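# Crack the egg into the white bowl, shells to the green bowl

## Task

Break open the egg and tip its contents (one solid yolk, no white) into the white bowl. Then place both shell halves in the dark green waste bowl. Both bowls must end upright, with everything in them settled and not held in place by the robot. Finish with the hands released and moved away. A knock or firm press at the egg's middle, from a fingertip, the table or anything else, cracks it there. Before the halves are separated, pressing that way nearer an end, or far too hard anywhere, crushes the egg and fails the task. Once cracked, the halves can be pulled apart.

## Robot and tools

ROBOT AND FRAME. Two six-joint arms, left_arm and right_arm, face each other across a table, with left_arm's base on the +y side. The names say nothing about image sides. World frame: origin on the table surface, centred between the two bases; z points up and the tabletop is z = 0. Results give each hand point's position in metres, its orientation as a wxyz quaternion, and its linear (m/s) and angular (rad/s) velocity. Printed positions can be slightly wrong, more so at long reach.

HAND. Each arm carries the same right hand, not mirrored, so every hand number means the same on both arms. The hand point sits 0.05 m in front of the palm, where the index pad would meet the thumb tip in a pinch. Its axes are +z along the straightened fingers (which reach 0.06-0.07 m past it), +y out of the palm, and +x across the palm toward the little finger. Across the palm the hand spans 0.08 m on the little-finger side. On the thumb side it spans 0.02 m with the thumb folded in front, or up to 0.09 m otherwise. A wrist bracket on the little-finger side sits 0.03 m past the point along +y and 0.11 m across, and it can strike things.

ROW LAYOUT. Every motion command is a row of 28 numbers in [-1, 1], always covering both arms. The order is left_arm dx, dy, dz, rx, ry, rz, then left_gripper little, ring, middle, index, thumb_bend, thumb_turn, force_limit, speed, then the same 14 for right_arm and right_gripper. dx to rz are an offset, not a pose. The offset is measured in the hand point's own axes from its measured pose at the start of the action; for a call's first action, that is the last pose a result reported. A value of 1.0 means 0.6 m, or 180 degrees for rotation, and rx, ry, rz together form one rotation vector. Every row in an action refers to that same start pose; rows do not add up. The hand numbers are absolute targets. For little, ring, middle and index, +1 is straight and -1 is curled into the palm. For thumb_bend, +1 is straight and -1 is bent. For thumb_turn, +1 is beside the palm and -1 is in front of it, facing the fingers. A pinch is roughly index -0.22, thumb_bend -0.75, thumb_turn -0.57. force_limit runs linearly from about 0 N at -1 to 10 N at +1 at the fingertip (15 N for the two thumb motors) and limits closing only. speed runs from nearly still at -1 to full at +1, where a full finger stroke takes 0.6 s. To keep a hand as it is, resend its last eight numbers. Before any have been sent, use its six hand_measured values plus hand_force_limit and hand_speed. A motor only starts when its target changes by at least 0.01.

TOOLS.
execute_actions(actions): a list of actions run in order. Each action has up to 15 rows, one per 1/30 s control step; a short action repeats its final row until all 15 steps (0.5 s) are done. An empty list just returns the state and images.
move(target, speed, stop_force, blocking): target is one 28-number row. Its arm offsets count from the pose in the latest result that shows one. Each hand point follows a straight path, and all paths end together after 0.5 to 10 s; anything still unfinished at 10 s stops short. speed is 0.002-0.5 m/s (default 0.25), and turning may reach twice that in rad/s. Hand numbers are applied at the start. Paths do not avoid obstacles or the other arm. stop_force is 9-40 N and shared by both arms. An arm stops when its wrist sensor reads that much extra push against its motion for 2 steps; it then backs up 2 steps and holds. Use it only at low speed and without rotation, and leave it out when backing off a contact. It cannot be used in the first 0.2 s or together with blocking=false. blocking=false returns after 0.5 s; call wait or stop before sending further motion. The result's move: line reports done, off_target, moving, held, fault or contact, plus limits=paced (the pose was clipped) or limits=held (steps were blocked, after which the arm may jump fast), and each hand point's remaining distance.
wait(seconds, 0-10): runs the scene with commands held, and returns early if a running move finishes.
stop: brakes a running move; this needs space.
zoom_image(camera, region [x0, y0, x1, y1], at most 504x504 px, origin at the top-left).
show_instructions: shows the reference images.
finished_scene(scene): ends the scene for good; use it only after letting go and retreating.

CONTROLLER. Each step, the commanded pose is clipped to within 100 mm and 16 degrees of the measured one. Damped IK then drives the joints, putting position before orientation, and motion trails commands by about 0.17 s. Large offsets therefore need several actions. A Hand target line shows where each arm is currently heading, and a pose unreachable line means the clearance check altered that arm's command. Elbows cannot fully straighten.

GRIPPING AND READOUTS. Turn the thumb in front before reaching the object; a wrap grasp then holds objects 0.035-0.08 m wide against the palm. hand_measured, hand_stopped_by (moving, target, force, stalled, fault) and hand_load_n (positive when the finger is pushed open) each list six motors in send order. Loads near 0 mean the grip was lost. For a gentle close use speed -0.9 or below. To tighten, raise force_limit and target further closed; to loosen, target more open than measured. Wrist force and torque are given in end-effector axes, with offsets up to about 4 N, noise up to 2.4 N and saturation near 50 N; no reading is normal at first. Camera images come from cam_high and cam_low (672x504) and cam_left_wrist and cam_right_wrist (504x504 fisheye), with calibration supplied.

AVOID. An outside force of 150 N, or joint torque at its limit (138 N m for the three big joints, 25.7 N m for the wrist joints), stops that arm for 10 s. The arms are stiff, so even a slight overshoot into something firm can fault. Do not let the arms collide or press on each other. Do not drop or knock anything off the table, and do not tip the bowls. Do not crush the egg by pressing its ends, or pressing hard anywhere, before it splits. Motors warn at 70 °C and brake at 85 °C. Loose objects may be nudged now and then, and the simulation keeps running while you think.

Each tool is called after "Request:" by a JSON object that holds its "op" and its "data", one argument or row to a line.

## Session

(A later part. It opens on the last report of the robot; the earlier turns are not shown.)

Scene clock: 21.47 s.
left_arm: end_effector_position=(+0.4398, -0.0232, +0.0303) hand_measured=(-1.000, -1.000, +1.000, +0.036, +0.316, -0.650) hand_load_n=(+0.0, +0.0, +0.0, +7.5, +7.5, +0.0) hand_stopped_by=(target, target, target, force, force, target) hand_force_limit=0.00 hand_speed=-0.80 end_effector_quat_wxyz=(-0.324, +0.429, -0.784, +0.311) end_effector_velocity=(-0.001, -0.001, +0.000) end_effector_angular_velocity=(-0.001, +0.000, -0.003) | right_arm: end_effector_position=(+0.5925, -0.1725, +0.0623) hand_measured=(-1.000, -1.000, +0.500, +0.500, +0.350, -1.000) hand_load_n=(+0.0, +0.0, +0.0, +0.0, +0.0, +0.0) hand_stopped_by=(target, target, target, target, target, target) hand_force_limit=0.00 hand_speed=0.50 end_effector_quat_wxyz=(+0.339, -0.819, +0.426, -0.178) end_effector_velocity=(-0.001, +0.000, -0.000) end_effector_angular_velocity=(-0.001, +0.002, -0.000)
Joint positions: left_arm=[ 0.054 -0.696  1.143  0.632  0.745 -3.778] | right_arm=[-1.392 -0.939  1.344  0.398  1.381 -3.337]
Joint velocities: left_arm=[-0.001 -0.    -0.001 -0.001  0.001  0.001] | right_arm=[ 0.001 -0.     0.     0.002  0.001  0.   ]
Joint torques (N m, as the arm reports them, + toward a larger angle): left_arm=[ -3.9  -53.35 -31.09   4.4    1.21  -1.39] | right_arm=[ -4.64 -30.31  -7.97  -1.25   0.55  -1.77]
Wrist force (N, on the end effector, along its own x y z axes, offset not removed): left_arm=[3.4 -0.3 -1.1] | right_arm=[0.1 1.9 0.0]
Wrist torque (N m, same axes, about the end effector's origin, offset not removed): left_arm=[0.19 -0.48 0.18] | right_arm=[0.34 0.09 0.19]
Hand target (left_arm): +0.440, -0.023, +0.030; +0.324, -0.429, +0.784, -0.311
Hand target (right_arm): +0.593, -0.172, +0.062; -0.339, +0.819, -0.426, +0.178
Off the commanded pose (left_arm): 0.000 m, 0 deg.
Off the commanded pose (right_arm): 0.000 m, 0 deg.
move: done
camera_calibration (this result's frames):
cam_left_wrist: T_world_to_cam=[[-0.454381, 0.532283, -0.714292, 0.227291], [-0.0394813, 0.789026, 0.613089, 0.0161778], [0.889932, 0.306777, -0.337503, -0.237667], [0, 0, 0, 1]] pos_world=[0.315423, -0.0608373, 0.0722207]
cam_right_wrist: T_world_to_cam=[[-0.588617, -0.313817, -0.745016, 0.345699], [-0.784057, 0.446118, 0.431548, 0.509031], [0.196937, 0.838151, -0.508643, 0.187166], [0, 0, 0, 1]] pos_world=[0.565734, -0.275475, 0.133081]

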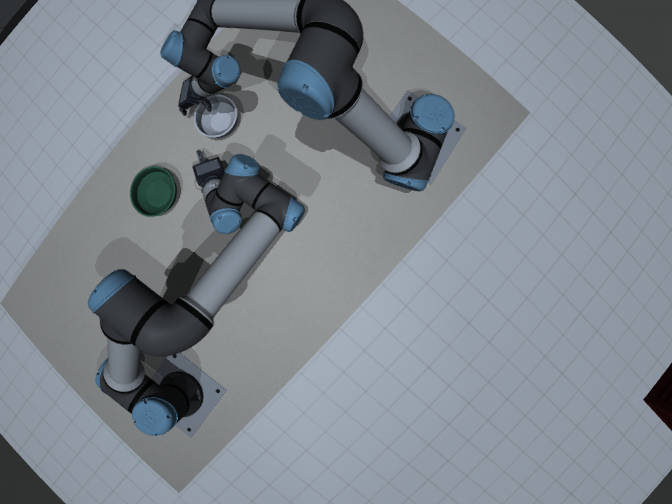

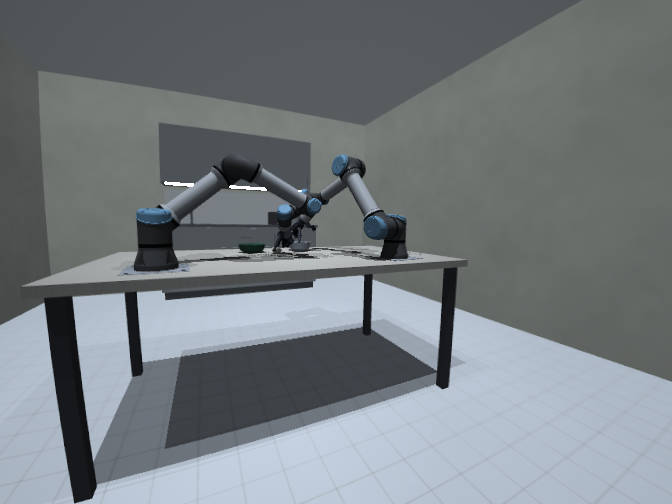

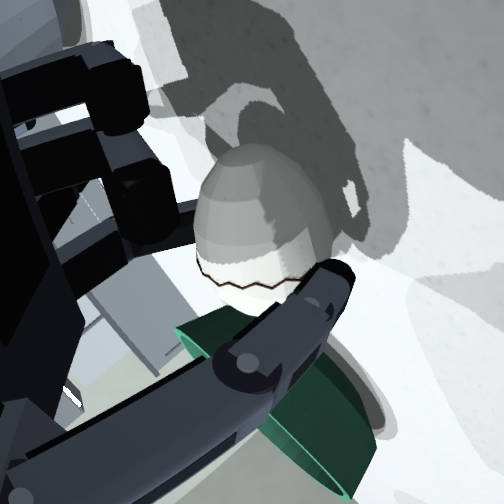

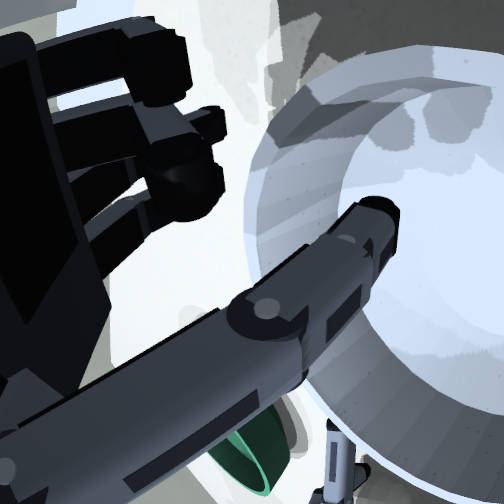

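Request:
{"op": "move", "data": {
  "target": [-0.008,-0.0255,-0.0198,0,0,0,-1,-1,1,-0.1,-0.1,-0.65,0,-0.8,0,0,0,0,0,0,-1,-1,0.5,0.5,0.35,-1,0,0.5],
  "speed": 0.04
}}

Request:
{"op": "move", "data": {
  "target": [0.168,0.189,-0.31,0.094,0.2975,0.231,-1,-1,1,-0.1,-0.1,-0.65,0,-0.8,0,0,0,0,0,0,-1,-1,0.5,0.5,0.35,-1,0,0.5],
  "speed": 0.12
}}

Request:
{"op": "move", "data": {
  "target": [0.0076,0.0242,0.0188,0,0,0,-1,-1,1,-0.1,-0.1,-0.65,0,-0.8,-0.245,0.123,-0.123,0,0,0,-1,-1,0.5,0.5,0.35,-1,0,0.5],
  "speed": 0.08
}}

Scene clock: 22.53 s.
left_arm: end_effector_position=(+0.4399, -0.0233, +0.0499) hand_measured=(-1.000, -1.000, +1.000, +0.036, +0.316, -0.650) hand_load_n=(+0.0, +0.0, +0.0, +7.5, +7.5, +0.0) hand_stopped_by=(target, target, target, force, force, target) hand_force_limit=0.00 hand_speed=-0.80 end_effector_quat_wxyz=(-0.324, +0.429, -0.784, +0.311) end_effector_velocity=(+0.001, +0.001, +0.003) end_effector_angular_velocity=(+0.002, -0.001, +0.002) | right_arm: end_effector_position=(+0.5925, -0.1725, +0.0623) hand_measured=(-1.000, -1.000, +0.500, +0.500, +0.350, -1.000) hand_load_n=(+0.0, +0.0, +0.0, +0.0, +0.0, +0.0) hand_stopped_by=(target, target, target, target, target, target) hand_force_limit=0.00 hand_speed=0.50 end_effector_quat_wxyz=(+0.339, -0.819, +0.426, -0.178) end_effector_velocity=(-0.000, -0.000, -0.001) end_effector_angular_velocity=(+0.000, +0.001, -0.000)
Joint positions: left_arm=[ 0.054 -0.717  1.129  0.668  0.745 -3.778] | right_arm=[-1.392 -0.939  1.344  0.398  1.381 -3.337]
Joint velocities: left_arm=[ 0.002 -0.003 -0.002  0.006 -0.001  0.   ] | right_arm=[-0.     0.001  0.001 -0.001 -0.001  0.   ]
Joint torques (N m, as the arm reports them, + toward a larger angle): left_arm=[  7.02 -53.66 -30.76   4.53   1.43   0.25] | right_arm=[ -5.34 -30.41  -9.02  -1.02   0.06  -1.81]
Wrist force (N, on the end effector, along its own x y z axes, offset not removed): left_arm=[2.0 1.9 -4.4] | right_arm=[-0.8 0.9 1.7]
Wrist torque (N m, same axes, about the end effector's origin, offset not removed): left_arm=[0.51 -0.06 0.33] | right_arm=[0.12 0.03 -0.11]
Hand target (left_arm): +0.440, -0.023, +0.050; +0.324, -0.429, +0.784, -0.311
Hand target (right_arm): +0.592, -0.172, +0.062; -0.339, +0.819, -0.426, +0.178
Off the commanded pose (left_arm): 0.000 m, 0 deg.
Off the commanded pose (right_arm): 0.000 m, 0 deg.
move: done
camera_calibration (this result's frames):
cam_left_wrist: T_world_to_cam=[[-0.454303, 0.532367, -0.714279, 0.241323], [-0.0394127, 0.789001, 0.613127, 0.0041875], [0.889975, 0.306697, -0.337463, -0.231057], [0, 0, 0, 1]] pos_world=[0.315434, -0.060912, 0.0918313]
cam_right_wrist: T_world_to_cam=[[-0.588619, -0.313814, -0.745016, 0.3457], [-0.784055, 0.446122, 0.431548, 0.509034], [0.196942, 0.83815, -0.508643, 0.187164], [0, 0, 0, 1]] pos_world=[0.565736, -0.275477, 0.133078]

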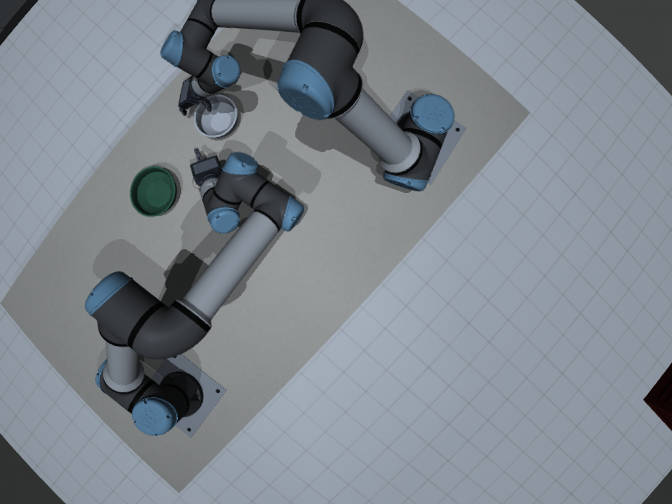

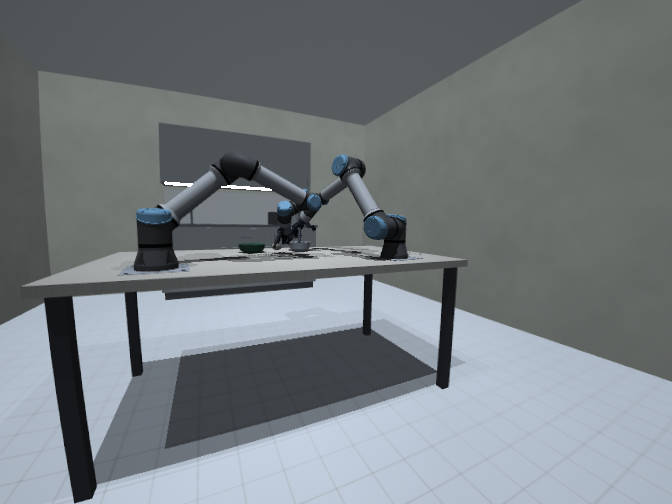

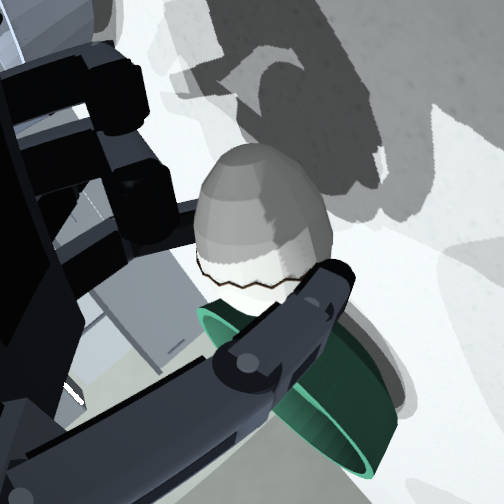

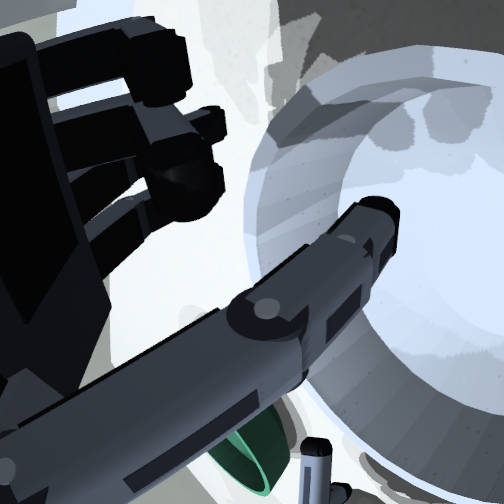

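Scene clock: 28.03 s.
left_arm: end_effector_position=(+0.1998, -0.0229, +0.0505) hand_measured=(-1.000, -1.000, +1.000, +0.036, +0.316, -0.650) hand_load_n=(+0.0, +0.0, +0.0, +7.5, +7.5, +0.0) hand_stopped_by=(target, target, target, force, force, target) hand_force_limit=0.00 hand_speed=-0.80 end_effector_quat_wxyz=(+0.087, +0.096, +0.888, -0.441) end_effector_velocity=(-0.003, -0.001, +0.000) end_effector_angular_velocity=(-0.002, +0.000, -0.013) | right_arm: end_effector_position=(+0.5925, -0.1725, +0.0623) hand_measured=(-1.000, -1.000, +0.500, +0.500, +0.350, -1.000) hand_load_n=(+0.0, +0.0, +0.0, +0.0, +0.0, +0.0) hand_stopped_by=(target, target, target, target, target, target) hand_force_limit=0.00 hand_speed=0.50 end_effector_quat_wxyz=(+0.339, -0.819, +0.426, -0.178) end_effector_velocity=(+0.000, -0.000, -0.001) end_effector_angular_velocity=(-0.001, +0.000, -0.001)
Joint positions: left_arm=[-0.191 -1.234  1.911 -0.031  1.422 -2.952] | right_arm=[-1.392 -0.939  1.344  0.398  1.381 -3.337]
Joint velocities: left_arm=[-0.002 -0.002  0.002 -0.002  0.009  0.007] | right_arm=[-0.     0.001  0.    -0.     0.001  0.   ]
Joint torques (N m, as the arm reports them, + toward a larger angle): left_arm=[ -6.81 -35.29  -5.08  -2.51   2.48   1.64] | right_arm=[ -4.75 -30.89  -9.62  -1.15   0.16  -1.77]
Wrist force (N, on the end effector, along its own x y z axes, offset not removed): left_arm=[1.9 1.3 -1.7] | right_arm=[-2.7 1.3 0.8]
Wrist torque (N m, same axes, about the end effector's origin, offset not removed): left_arm=[0.58 -0.25 0.25] | right_arm=[0.19 0.39 -0.01]
Hand target (left_arm): +0.200, -0.023, +0.050; +0.086, +0.096, +0.888, -0.441
Hand target (right_arm): +0.592, -0.172, +0.062; -0.339, +0.819, -0.426, +0.178
Off the commanded pose (left_arm): 0.000 m, 0 deg.
Off the commanded pose (right_arm): 0.000 m, 0 deg.
move: done
camera_calibration (this result's frames):
cam_left_wrist: T_world_to_cam=[[0.341111, 0.608414, -0.716572, -0.0246139], [0.728373, 0.310814, 0.610628, -0.17015], [0.594235, -0.730224, -0.33713, 0.0179699], [0, 0, 0, 1]] pos_world=[0.12165, 0.0809823, 0.0923187]
cam_right_wrist: T_world_to_cam=[[-0.588619, -0.313814, -0.745016, 0.3457], [-0.784055, 0.446122, 0.431548, 0.509034], [0.196942, 0.83815, -0.508643, 0.187164], [0, 0, 0, 1]] pos_world=[0.565736, -0.275477, 0.133078]

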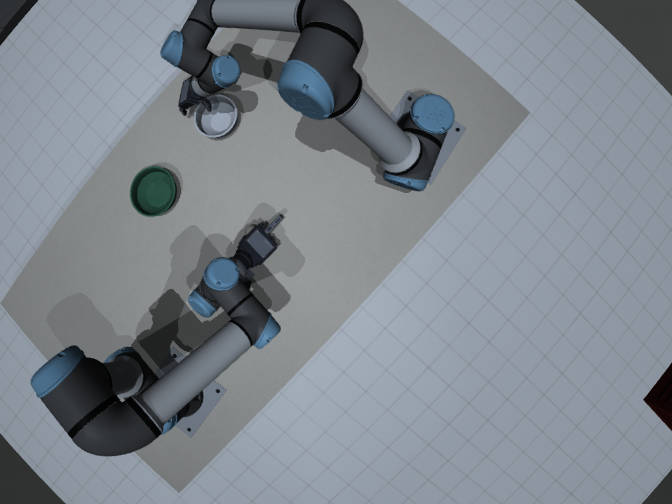

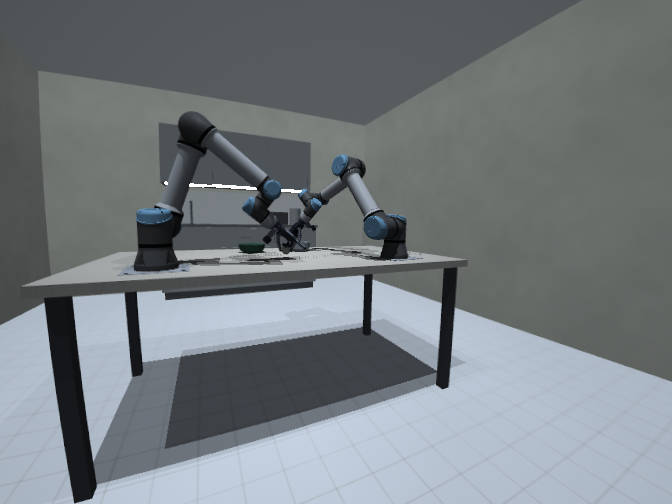

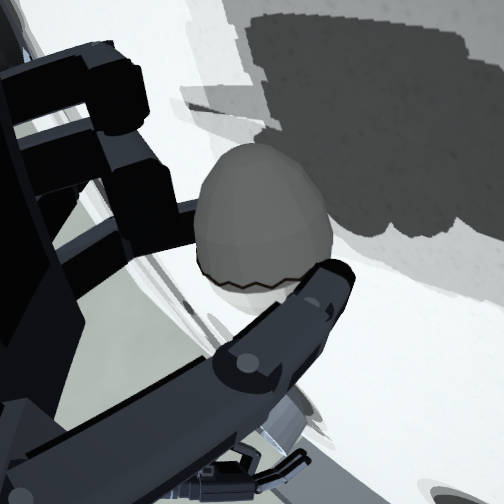

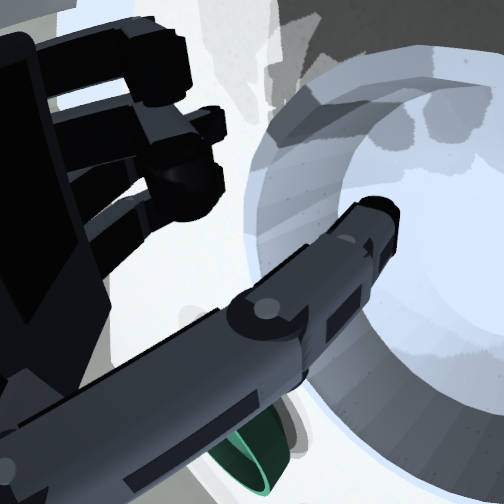

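Scene clock: 30.77 s.
left_arm: end_effector_position=(+0.1998, -0.0229, +0.0316) hand_measured=(-1.000, -1.000, +1.000, +0.036, +0.316, -0.650) hand_load_n=(+0.0, +0.0, +0.0, +7.5, +7.5, +0.0) hand_stopped_by=(target, target, target, force, force, target) hand_force_limit=0.00 hand_speed=-0.80 end_effector_quat_wxyz=(+0.087, +0.096, +0.888, -0.441) end_effector_velocity=(-0.000, +0.000, -0.000) end_effector_angular_velocity=(+0.001, +0.000, -0.001) | right_arm: end_effector_position=(+0.4230, -0.1115, +0.0623) hand_measured=(-1.000, -1.000, +0.500, +0.500, +0.350, -1.000) hand_load_n=(+0.0, +0.0, +0.0, +0.0, -0.5, -2.0) hand_stopped_by=(target, target, target, target, target, target) hand_force_limit=0.00 hand_speed=0.50 end_effector_quat_wxyz=(+0.339, -0.819, +0.427, -0.177) end_effector_velocity=(-0.002, +0.001, +0.000) end_effector_angular_velocity=(+0.001, -0.001, -0.001)
Joint positions: left_arm=[-0.192 -1.204  1.929 -0.079  1.422 -2.952] | right_arm=[-1.126 -1.131  1.65   0.265  1.567 -3.146]
Joint velocities: left_arm=[-0.     0.001  0.    -0.     0.001  0.   ] | right_arm=[ 0.005 -0.003  0.003 -0.002  0.004  0.004]
Joint torques (N m, as the arm reports them, + toward a larger angle): left_arm=[ -6.74 -21.61  -2.9   -2.81  -2.41  -1.39] | right_arm=[  8.   -43.53  -6.61  -1.     2.34   1.67]
Wrist force (N, on the end effector, along its own x y z axes, offset not removed): left_arm=[3.1 -1.1 1.6] | right_arm=[-0.8 1.0 -0.4]
Wrist torque (N m, same axes, about the end effector's origin, offset not removed): left_arm=[-0.05 -0.50 0.07] | right_arm=[0.23 0.42 -0.19]
Hand target (left_arm): +0.200, -0.023, +0.032; +0.087, +0.096, +0.888, -0.441
Hand target (right_arm): +0.423, -0.111, +0.062; -0.339, +0.819, -0.427, +0.177
Off the commanded pose (left_arm): 0.000 m, 0 deg.
Off the commanded pose (right_arm): 0.001 m, 0 deg.
move: done
camera_calibration (this result's frames):
cam_left_wrist: T_world_to_cam=[[0.341107, 0.608416, -0.716573, -0.0381945], [0.728375, 0.310815, 0.610626, -0.158587], [0.594236, -0.730222, -0.337133, 0.0116217], [0, 0, 0, 1]] pos_world=[0.121633, 0.0810157, 0.0733861]
cam_right_wrist: T_world_to_cam=[[-0.588969, -0.31342, -0.744905, 0.265264], [-0.783863, 0.445846, 0.432181, 0.348795], [0.196659, 0.838445, -0.508268, 0.169578], [0, 0, 0, 1]] pos_world=[0.39629, -0.214552, 0.133045]

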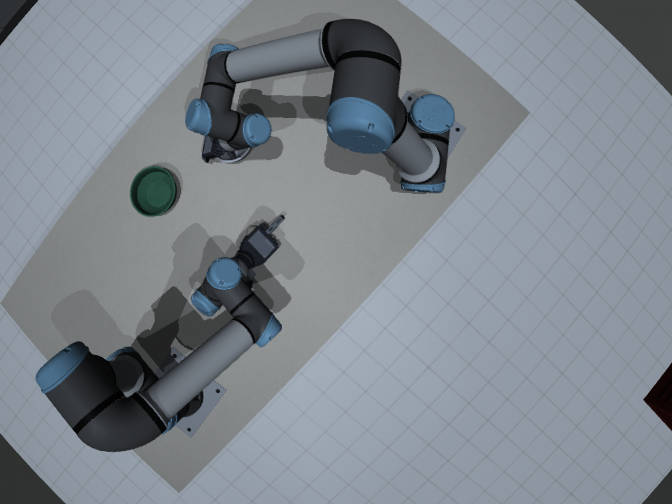

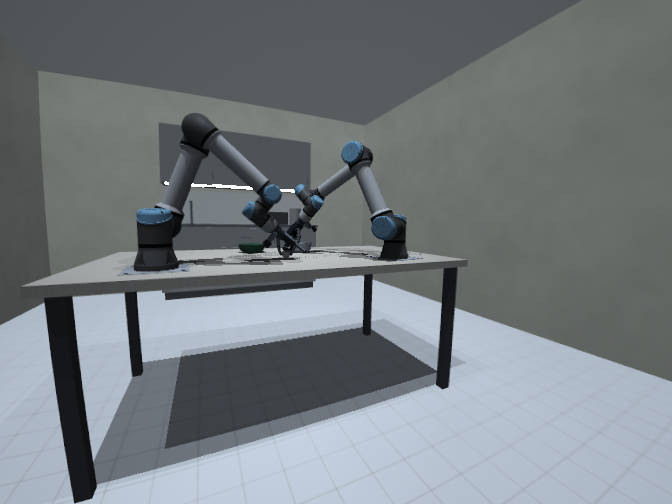

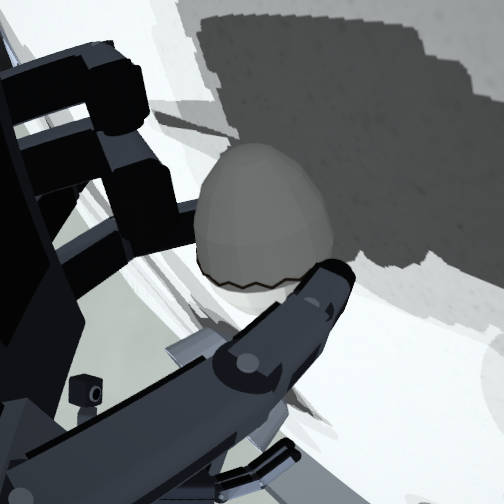

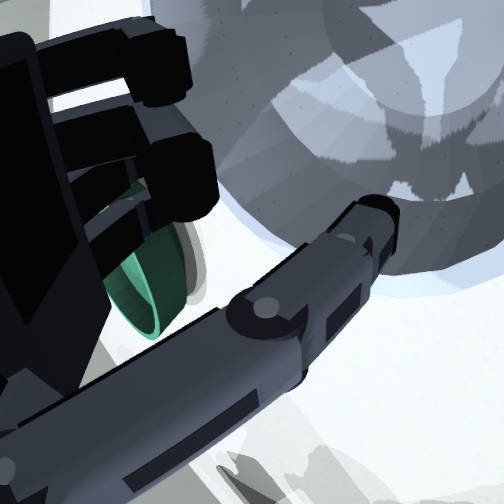

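Request:
{"op": "move", "data": {
  "target": [0.0006,0.002,0.0015,0,0,0,-1,-1,1,0.4,0.55,-0.65,0,-0.7,-0.087,-0.0145,0.0145,0,0,0,-1,-1,0.5,0.5,0.35,-1,0,0.5],
  "speed": 0.06
}}

Request:
{"op": "move", "data": {
  "target": [0.12,-0.07,-0.04,-0.0147,-0.0468,-0.0364,-1,-1,1,0.4,0.55,-0.65,0,-0.7,0,-0.07,-0.07,0,0,0,-1,-1,0.5,0.5,0.35,-1,0,0.5],
  "speed": 0.08
}}

Request:
{"op": "zoom_image", "data": {
  "camera": "cam_high",
  "region": [180,110,340,270]
}}

Scene clock: 32.40 s.
left_arm: end_effector_position=(+0.1998, -0.0229, +0.0300) hand_measured=(-1.000, -1.000, +1.000, +0.400, +0.550, -0.650) hand_load_n=(+0.0, +0.0, +0.0, +0.0, +0.0, +0.0) hand_stopped_by=(target, target, target, target, target, target) hand_force_limit=0.00 hand_speed=-0.70 end_effector_quat_wxyz=(+0.087, +0.096, +0.888, -0.441) end_effector_velocity=(+0.000, +0.000, +0.000) end_effector_angular_velocity=(-0.000, -0.001, +0.000) | right_arm: end_effector_position=(+0.4032, -0.0619, +0.0623) hand_measured=(-1.000, -1.000, +0.500, +0.500, +0.350, -1.000) hand_load_n=(+0.0, +0.0, +0.0, +0.0, +0.0, -2.0) hand_stopped_by=(target, target, target, target, target, target) hand_force_limit=0.00 hand_speed=0.50 end_effector_quat_wxyz=(+0.340, -0.819, +0.427, -0.177) end_effector_velocity=(-0.002, +0.003, -0.000) end_effector_angular_velocity=(-0.000, +0.000, +0.002)
Joint positions: left_arm=[-0.192 -1.201  1.93  -0.083  1.422 -2.952] | right_arm=[-1.016 -1.069  1.555  0.302  1.645 -3.068]
Joint velocities: left_arm=[-0.    -0.001  0.001 -0.    -0.001  0.001] | right_arm=[ 0.007  0.004 -0.006  0.003  0.003  0.003]
Joint torques (N m, as the arm reports them, + toward a larger angle): left_arm=[  0.49 -21.32  -2.76  -2.67  -0.1   -0.36] | right_arm=[  7.78 -24.59 -25.26   3.05   2.49   1.57]
Wrist force (N, on the end effector, along its own x y z axes, offset not removed): left_arm=[1.3 0.0 -1.8] | right_arm=[-0.7 1.8 1.2]
Wrist torque (N m, same axes, about the end effector's origin, offset not removed): left_arm=[0.34 -0.21 0.24] | right_arm=[0.24 0.28 -0.18]
Hand target (left_arm): +0.200, -0.023, +0.030; +0.087, +0.096, +0.888, -0.441
Hand target (right_arm): +0.403, -0.062, +0.062; -0.340, +0.819, -0.427, +0.177
Off the commanded pose (left_arm): 0.000 m, 0 deg.
Off the commanded pose (right_arm): 0.000 m, 0 deg.
move: done
camera_calibration (this result's frames):
cam_left_wrist: T_world_to_cam=[[0.341107, 0.608415, -0.716573, -0.0393103], [0.728373, 0.310818, 0.610627, -0.157659], [0.594239, -0.730221, -0.337131, 0.0111193], [0, 0, 0, 1]] pos_world=[0.121636, 0.0810397, 0.0718507]
cam_right_wrist: T_world_to_cam=[[-0.589113, -0.313248, -0.744863, 0.269231], [-0.783789, 0.445705, 0.432461, 0.311132], [0.196522, 0.838584, -0.508091, 0.131909], [0, 0, 0, 1]] pos_world=[0.376546, -0.164954, 0.13301]

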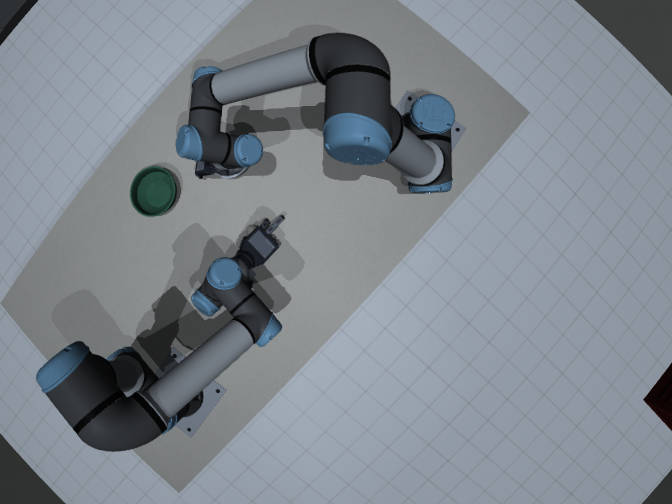

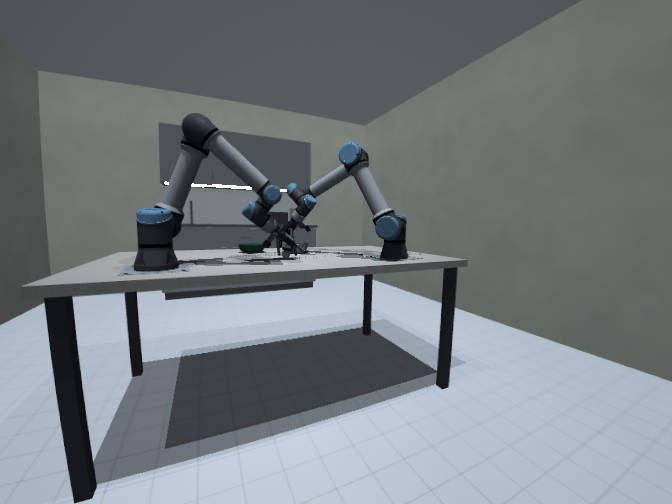

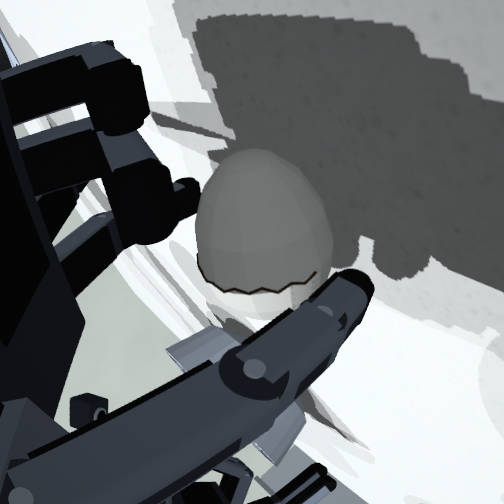

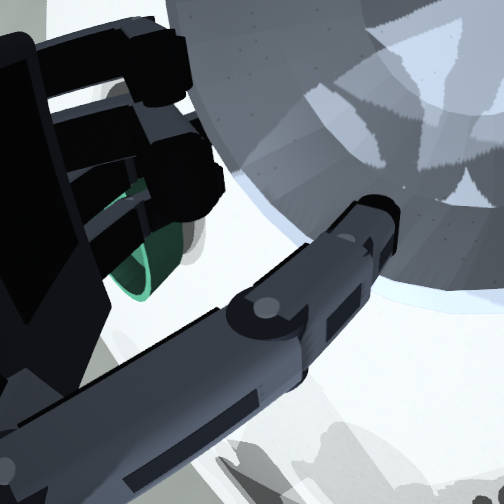

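Scene clock: 34.07 s.
left_arm: end_effector_position=(+0.1181, -0.0218, +0.0590) hand_measured=(-1.000, -1.000, +1.000, +0.400, +0.550, -0.650) hand_load_n=(+0.0, +0.0, +0.0, +0.0, +0.0, +0.0) hand_stopped_by=(target, target, target, target, target, target) hand_force_limit=0.00 hand_speed=-0.70 end_effector_quat_wxyz=(+0.128, +0.011, +0.893, -0.431) end_effector_velocity=(-0.003, -0.001, +0.002) end_effector_angular_velocity=(-0.000, +0.000, +0.007) | right_arm: end_effector_position=(+0.4032, -0.0619, +0.1215) hand_measured=(-1.000, -1.000, +0.500, +0.500, +0.350, -1.000) hand_load_n=(+0.0, +0.0, +0.0, +0.0, +0.0, +0.0) hand_stopped_by=(target, target, target, target, target, target) hand_force_limit=0.00 hand_speed=0.50 end_effector_quat_wxyz=(+0.340, -0.819, +0.427, -0.177) end_effector_velocity=(+0.001, -0.000, +0.001) end_effector_angular_velocity=(-0.000, +0.000, -0.003)
Joint positions: left_arm=[-0.466 -1.215  1.877  0.089  1.063 -3.267] | right_arm=[-1.016 -1.126  1.477  0.437  1.645 -3.068]
Joint velocities: left_arm=[-0.008  0.002 -0.007  0.011 -0.011 -0.012] | right_arm=[-0.001 -0.    -0.003  0.003  0.001  0.001]
Joint torques (N m, as the arm reports them, + toward a larger angle): left_arm=[ -6.1  -21.38 -28.53   3.68  -3.07  -1.6 ] | right_arm=[ -5.73 -45.1  -26.82   3.02  -2.15  -1.67]
Wrist force (N, on the end effector, along its own x y z axes, offset not removed): left_arm=[1.4 -1.9 -9.8] | right_arm=[0.9 2.3 2.3]
Wrist torque (N m, same axes, about the end effector's origin, offset not removed): left_arm=[0.37 -0.38 -0.22] | right_arm=[0.43 -0.26 0.07]
Hand target (left_arm): +0.118, -0.022, +0.059; +0.128, +0.010, +0.893, -0.431
Hand target (right_arm): +0.403, -0.062, +0.122; -0.340, +0.819, -0.427, +0.177
Off the commanded pose (left_arm): 0.000 m, 0 deg.
Off the commanded pose (right_arm): 0.000 m, 0 deg.
move: done
camera_calibration (this result's frames):
cam_left_wrist: T_world_to_cam=[[0.218959, 0.662415, -0.716424, 0.0242809], [0.656396, 0.443264, 0.61046, -0.104851], [0.721943, -0.603924, -0.33775, 0.0579081], [0, 0, 0, 1]] pos_world=[0.0217008, 0.0653647, 0.100961]
cam_right_wrist: T_world_to_cam=[[-0.589106, -0.313235, -0.744875, 0.313341], [-0.783798, 0.445678, 0.432472, 0.285483], [0.196509, 0.838603, -0.508064, 0.162013], [0, 0, 0, 1]] pos_world=[0.376515, -0.164948, 0.192249]

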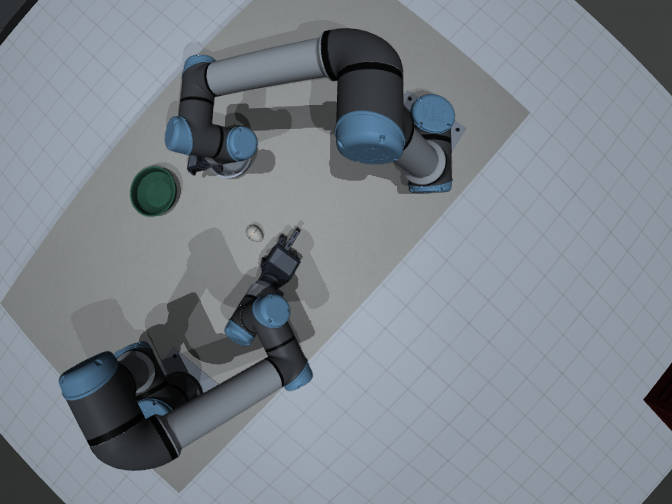

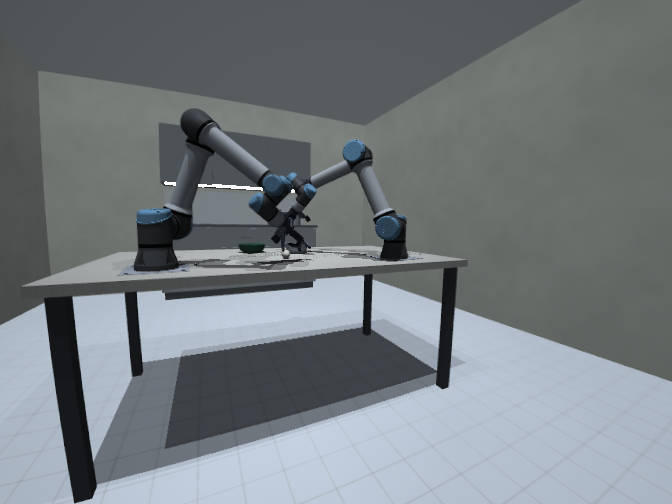

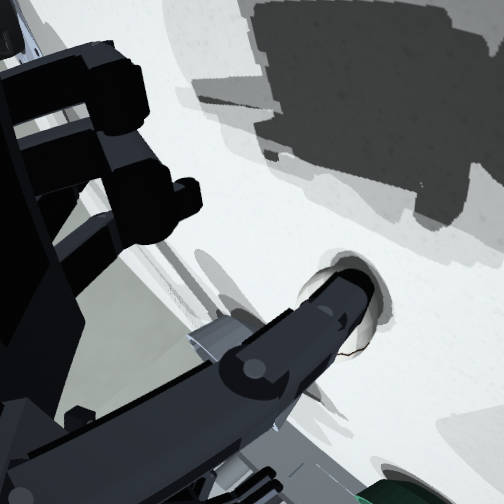

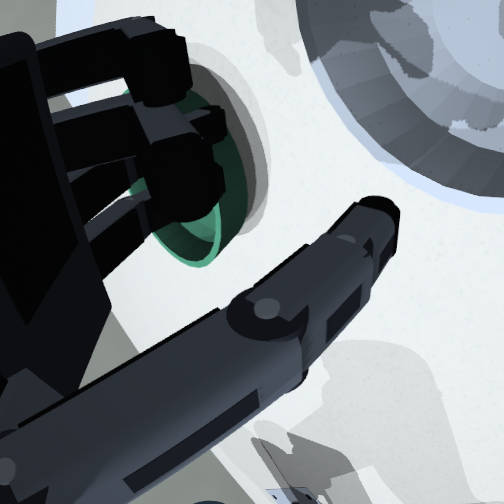

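Region (180, 110, 340, 270) of cam_high's 672x504 image, scaled by 3.150, with more detail than that image has.

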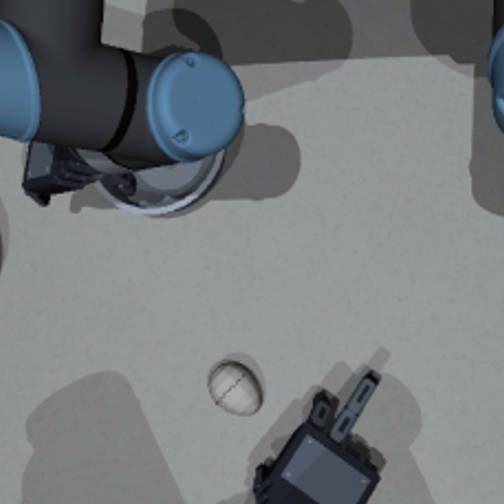

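Request:
{"op": "move", "data": {
  "target": [-0.02,0.03,0,0.0187,0.0595,0.0463,-1,-1,1,0.35,0.55,-0.65,0,0.5,-0.2166,0.182,-0.107,0.0046,-0.2406,-0.116,-1,-1,1,0.4,0.55,-0.65,0,0.5],
  "speed": 0.2
}}

Request:
{"op": "zoom_image", "data": {
  "camera": "cam_high",
  "region": [180,110,340,270]
}}

Scene clock: 37.17 s.
left_arm: end_effector_position=(+0.1322, -0.0094, +0.0483) hand_measured=(-1.000, -1.000, +1.000, +0.350, +0.550, -0.650) hand_load_n=(+0.0, +0.0, +0.0, +0.0, +0.0, +0.0) hand_stopped_by=(target, target, target, target, target, target) hand_force_limit=0.00 hand_speed=0.50 end_effector_quat_wxyz=(+0.075, +0.119, +0.885, -0.443) end_effector_velocity=(+0.001, +0.000, +0.000) end_effector_angular_velocity=(+0.000, -0.000, -0.003) | right_arm: end_effector_position=(+0.2286, -0.0256, +0.0897) hand_measured=(-1.000, -1.000, +1.000, +0.400, +0.550, -0.650) hand_load_n=(+0.0, +0.0, +0.0, +0.0, +0.0, +0.0) hand_stopped_by=(target, target, target, target, target, target) hand_force_limit=0.00 hand_speed=0.50 end_effector_quat_wxyz=(+0.441, -0.886, +0.119, +0.075) end_effector_velocity=(-0.003, +0.000, +0.000) end_effector_angular_velocity=(+0.002, +0.002, +0.011)
Joint positions: left_arm=[-0.355 -1.281  1.988 -0.048  1.334 -3.02 ] | right_arm=[-1.027 -1.133  1.685  0.327  0.892 -3.488]
Joint velocities: left_arm=[ 0.003 -0.001  0.     0.     0.004  0.004] | right_arm=[ 0.002  0.002 -0.001  0.003 -0.008 -0.006]
Joint torques (N m, as the arm reports them, + toward a larger angle): left_arm=[  8.   -32.5   -3.03  -2.57   2.25   1.44] | right_arm=[  7.58 -21.63 -24.02   3.58  -3.78  -2.1 ]
Wrist force (N, on the end effector, along its own x y z axes, offset not removed): left_arm=[3.3 -0.7 -2.5] | right_arm=[-4.3 4.2 -1.6]
Wrist torque (N m, same axes, about the end effector's origin, offset not removed): left_arm=[0.06 -0.56 -0.19] | right_arm=[0.74 0.74 -0.09]
Hand target (left_arm): +0.132, -0.009, +0.048; +0.075, +0.119, +0.885, -0.443
Hand target (right_arm): +0.228, -0.025, +0.090; -0.441, +0.886, -0.119, -0.076
Off the commanded pose (left_arm): 0.000 m, 0 deg.
Off the commanded pose (right_arm): 0.000 m, 0 deg.
move: done
camera_calibration (this result's frames):
cam_left_wrist: T_world_to_cam=[[0.372507, 0.589535, -0.716719, -0.015644], [0.7438, 0.272189, 0.61047, -0.126133], [0.554977, -0.760501, -0.337104, 0.0722008], [0, 0, 0, 1]] pos_world=[0.0595755, 0.0984635, 0.0901272]
cam_right_wrist: T_world_to_cam=[[-0.356278, -0.521051, -0.775611, 0.142378], [-0.756469, -0.326401, 0.56676, 0.108157], [-0.548471, 0.78865, -0.277869, 0.298087], [0, 0, 0, 1]] pos_world=[0.296035, -0.125598, 0.13196]

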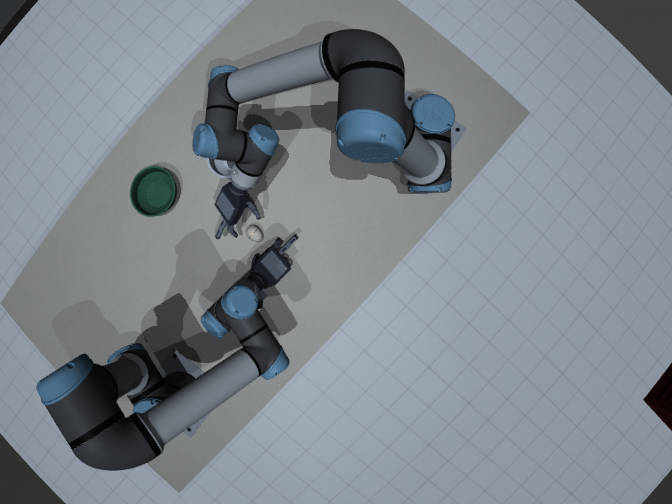

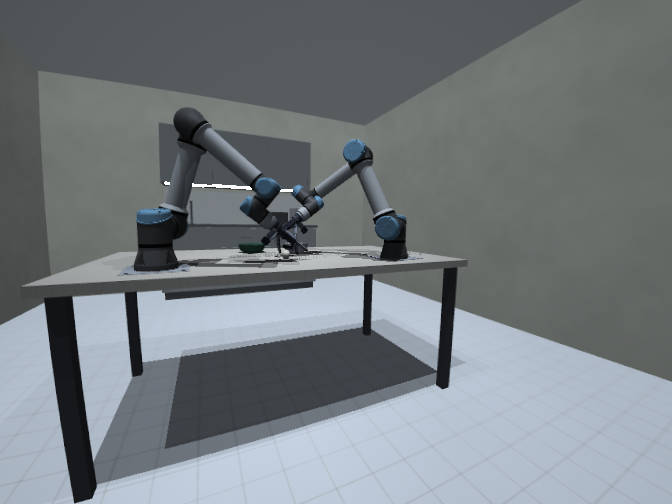

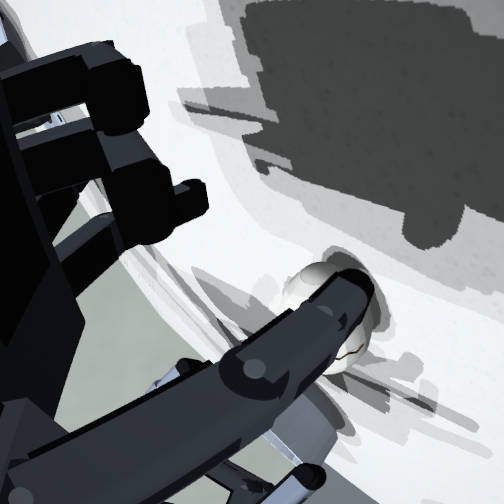

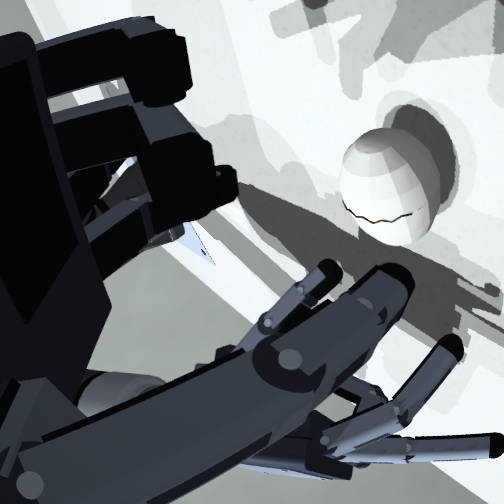

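Region (180, 110, 340, 270) of cam_high's 672x504 image, scaled by 3.150, with more detail than that image has.

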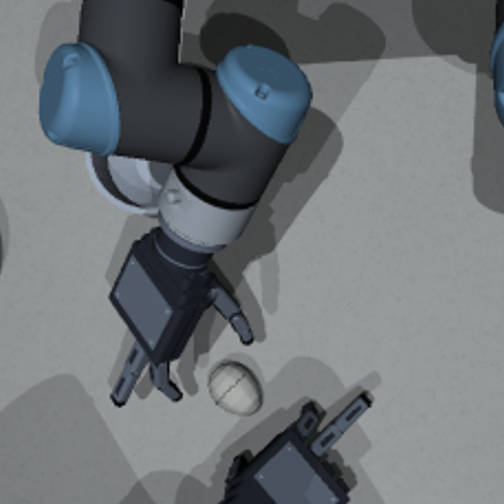

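Request:
{"op": "move", "data": {
  "target": [0.0072,0.023,0.018,0,0,0,-1,-1,1,0.35,0.55,-0.65,0,0.5,0.012,0.0707,0.074,0,0,0,-1,-1,1,0.4,0.55,-0.65,0,0.5],
  "speed": 0.06
}}

Request:
{"op": "zoom_image", "data": {
  "camera": "cam_high",
  "region": [210,190,310,280]
}}

Scene clock: 38.77 s.
left_arm: end_effector_position=(+0.1322, -0.0094, +0.0303) hand_measured=(-1.000, -1.000, +1.000, +0.350, +0.550, -0.650) hand_load_n=(+0.0, +0.0, +0.0, +0.0, +0.0, +0.0) hand_stopped_by=(target, target, target, target, target, target) hand_force_limit=0.00 hand_speed=0.50 end_effector_quat_wxyz=(+0.075, +0.119, +0.885, -0.443) end_effector_velocity=(+0.001, +0.000, -0.001) end_effector_angular_velocity=(+0.001, -0.001, +0.001) | right_arm: end_effector_position=(+0.2224, -0.0159, +0.0292) hand_measured=(-1.000, -1.000, +1.000, +0.400, +0.550, -0.650) hand_load_n=(+0.0, +0.0, +0.0, +0.0, +0.0, +0.0) hand_stopped_by=(target, target, target, target, target, target) hand_force_limit=0.00 hand_speed=0.50 end_effector_quat_wxyz=(+0.441, -0.886, +0.119, +0.075) end_effector_velocity=(-0.001, +0.001, -0.002) end_effector_angular_velocity=(+0.001, -0.001, +0.001)
Joint positions: left_arm=[-0.355 -1.25   2.005 -0.096  1.334 -3.02 ] | right_arm=[-1.001 -1.044  1.726  0.181  0.908 -3.462]
Joint velocities: left_arm=[ 0.001  0.002  0.001 -0.002 -0.001  0.   ] | right_arm=[ 0.002  0.003  0.001 -0.006  0.001  0.002]
Joint torques (N m, as the arm reports them, + toward a larger angle): left_arm=[ -6.82 -17.69  -2.28  -2.48  -2.53  -1.4 ] | right_arm=[  7.07 -24.23  -5.36  -0.94   2.05   1.59]
Wrist force (N, on the end effector, along its own x y z axes, offset not removed): left_arm=[5.7 -1.2 -7.7] | right_arm=[-1.3 1.6 1.7]
Wrist torque (N m, same axes, about the end effector's origin, offset not removed): left_arm=[0.16 -0.78 0.36] | right_arm=[0.13 0.09 -0.03]
Hand target (left_arm): +0.132, -0.009, +0.030; +0.075, +0.119, +0.885, -0.443
Hand target (right_arm): +0.222, -0.016, +0.029; -0.441, +0.886, -0.119, -0.075
Off the commanded pose (left_arm): 0.000 m, 0 deg.
Off the commanded pose (right_arm): 0.000 m, 0 deg.
move: done
camera_calibration (this result's frames):
cam_left_wrist: T_world_to_cam=[[0.372502, 0.589541, -0.716718, -0.028509], [0.743803, 0.272188, 0.610468, -0.115148], [0.554977, -0.760497, -0.337112, 0.0661117], [0, 0, 0, 1]] pos_world=[0.0595765, 0.0984268, 0.0721483]
cam_right_wrist: T_world_to_cam=[[-0.356307, -0.521051, -0.775598, 0.0983473], [-0.756425, -0.326435, 0.566799, 0.140923], [-0.548514, 0.788636, -0.277825, 0.270267], [0, 0, 0, 1]] pos_world=[0.289885, -0.115896, 0.0714895]

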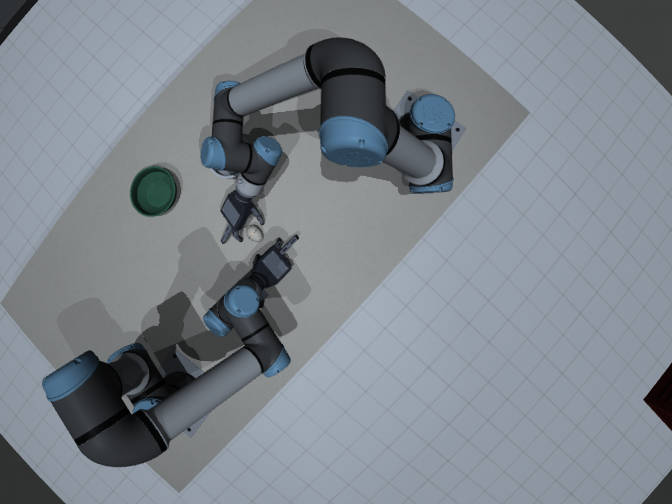

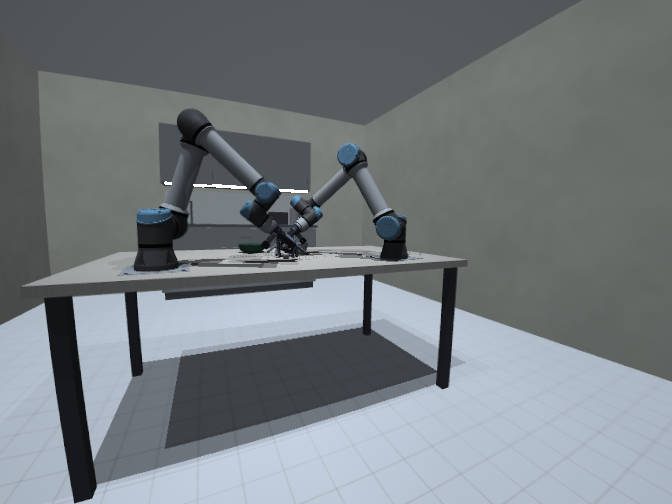

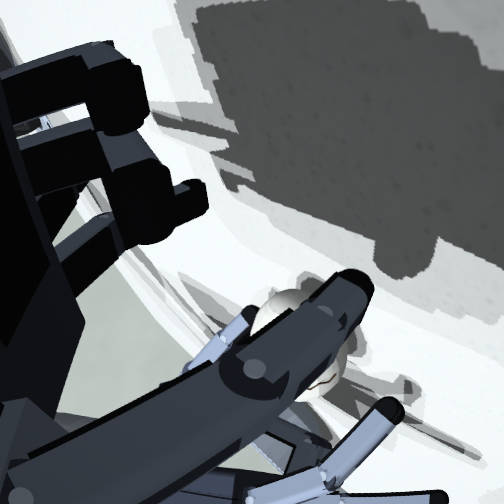

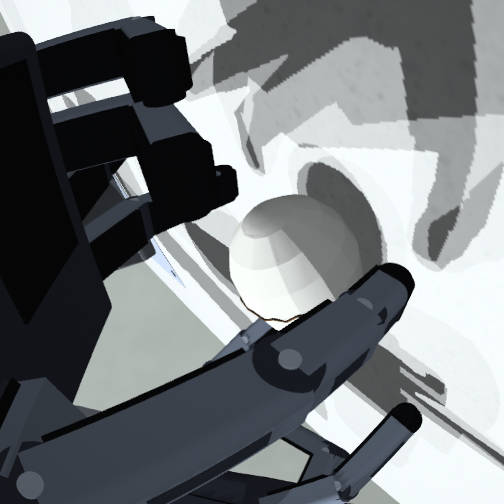

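Region (210, 190, 310, 280) of cam_high's 672x504 image, scaled by 5.040, with more detail than that image has; it fills the top 454 rows of this view, and the rest is white.

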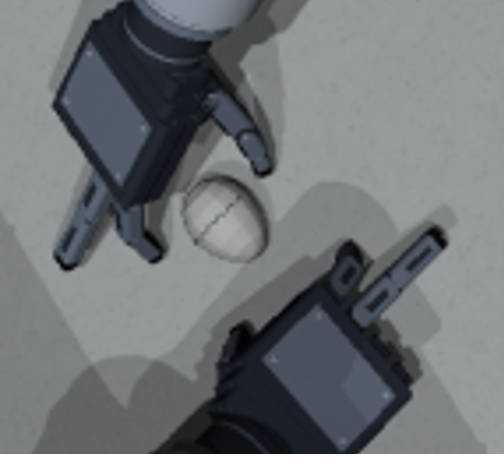

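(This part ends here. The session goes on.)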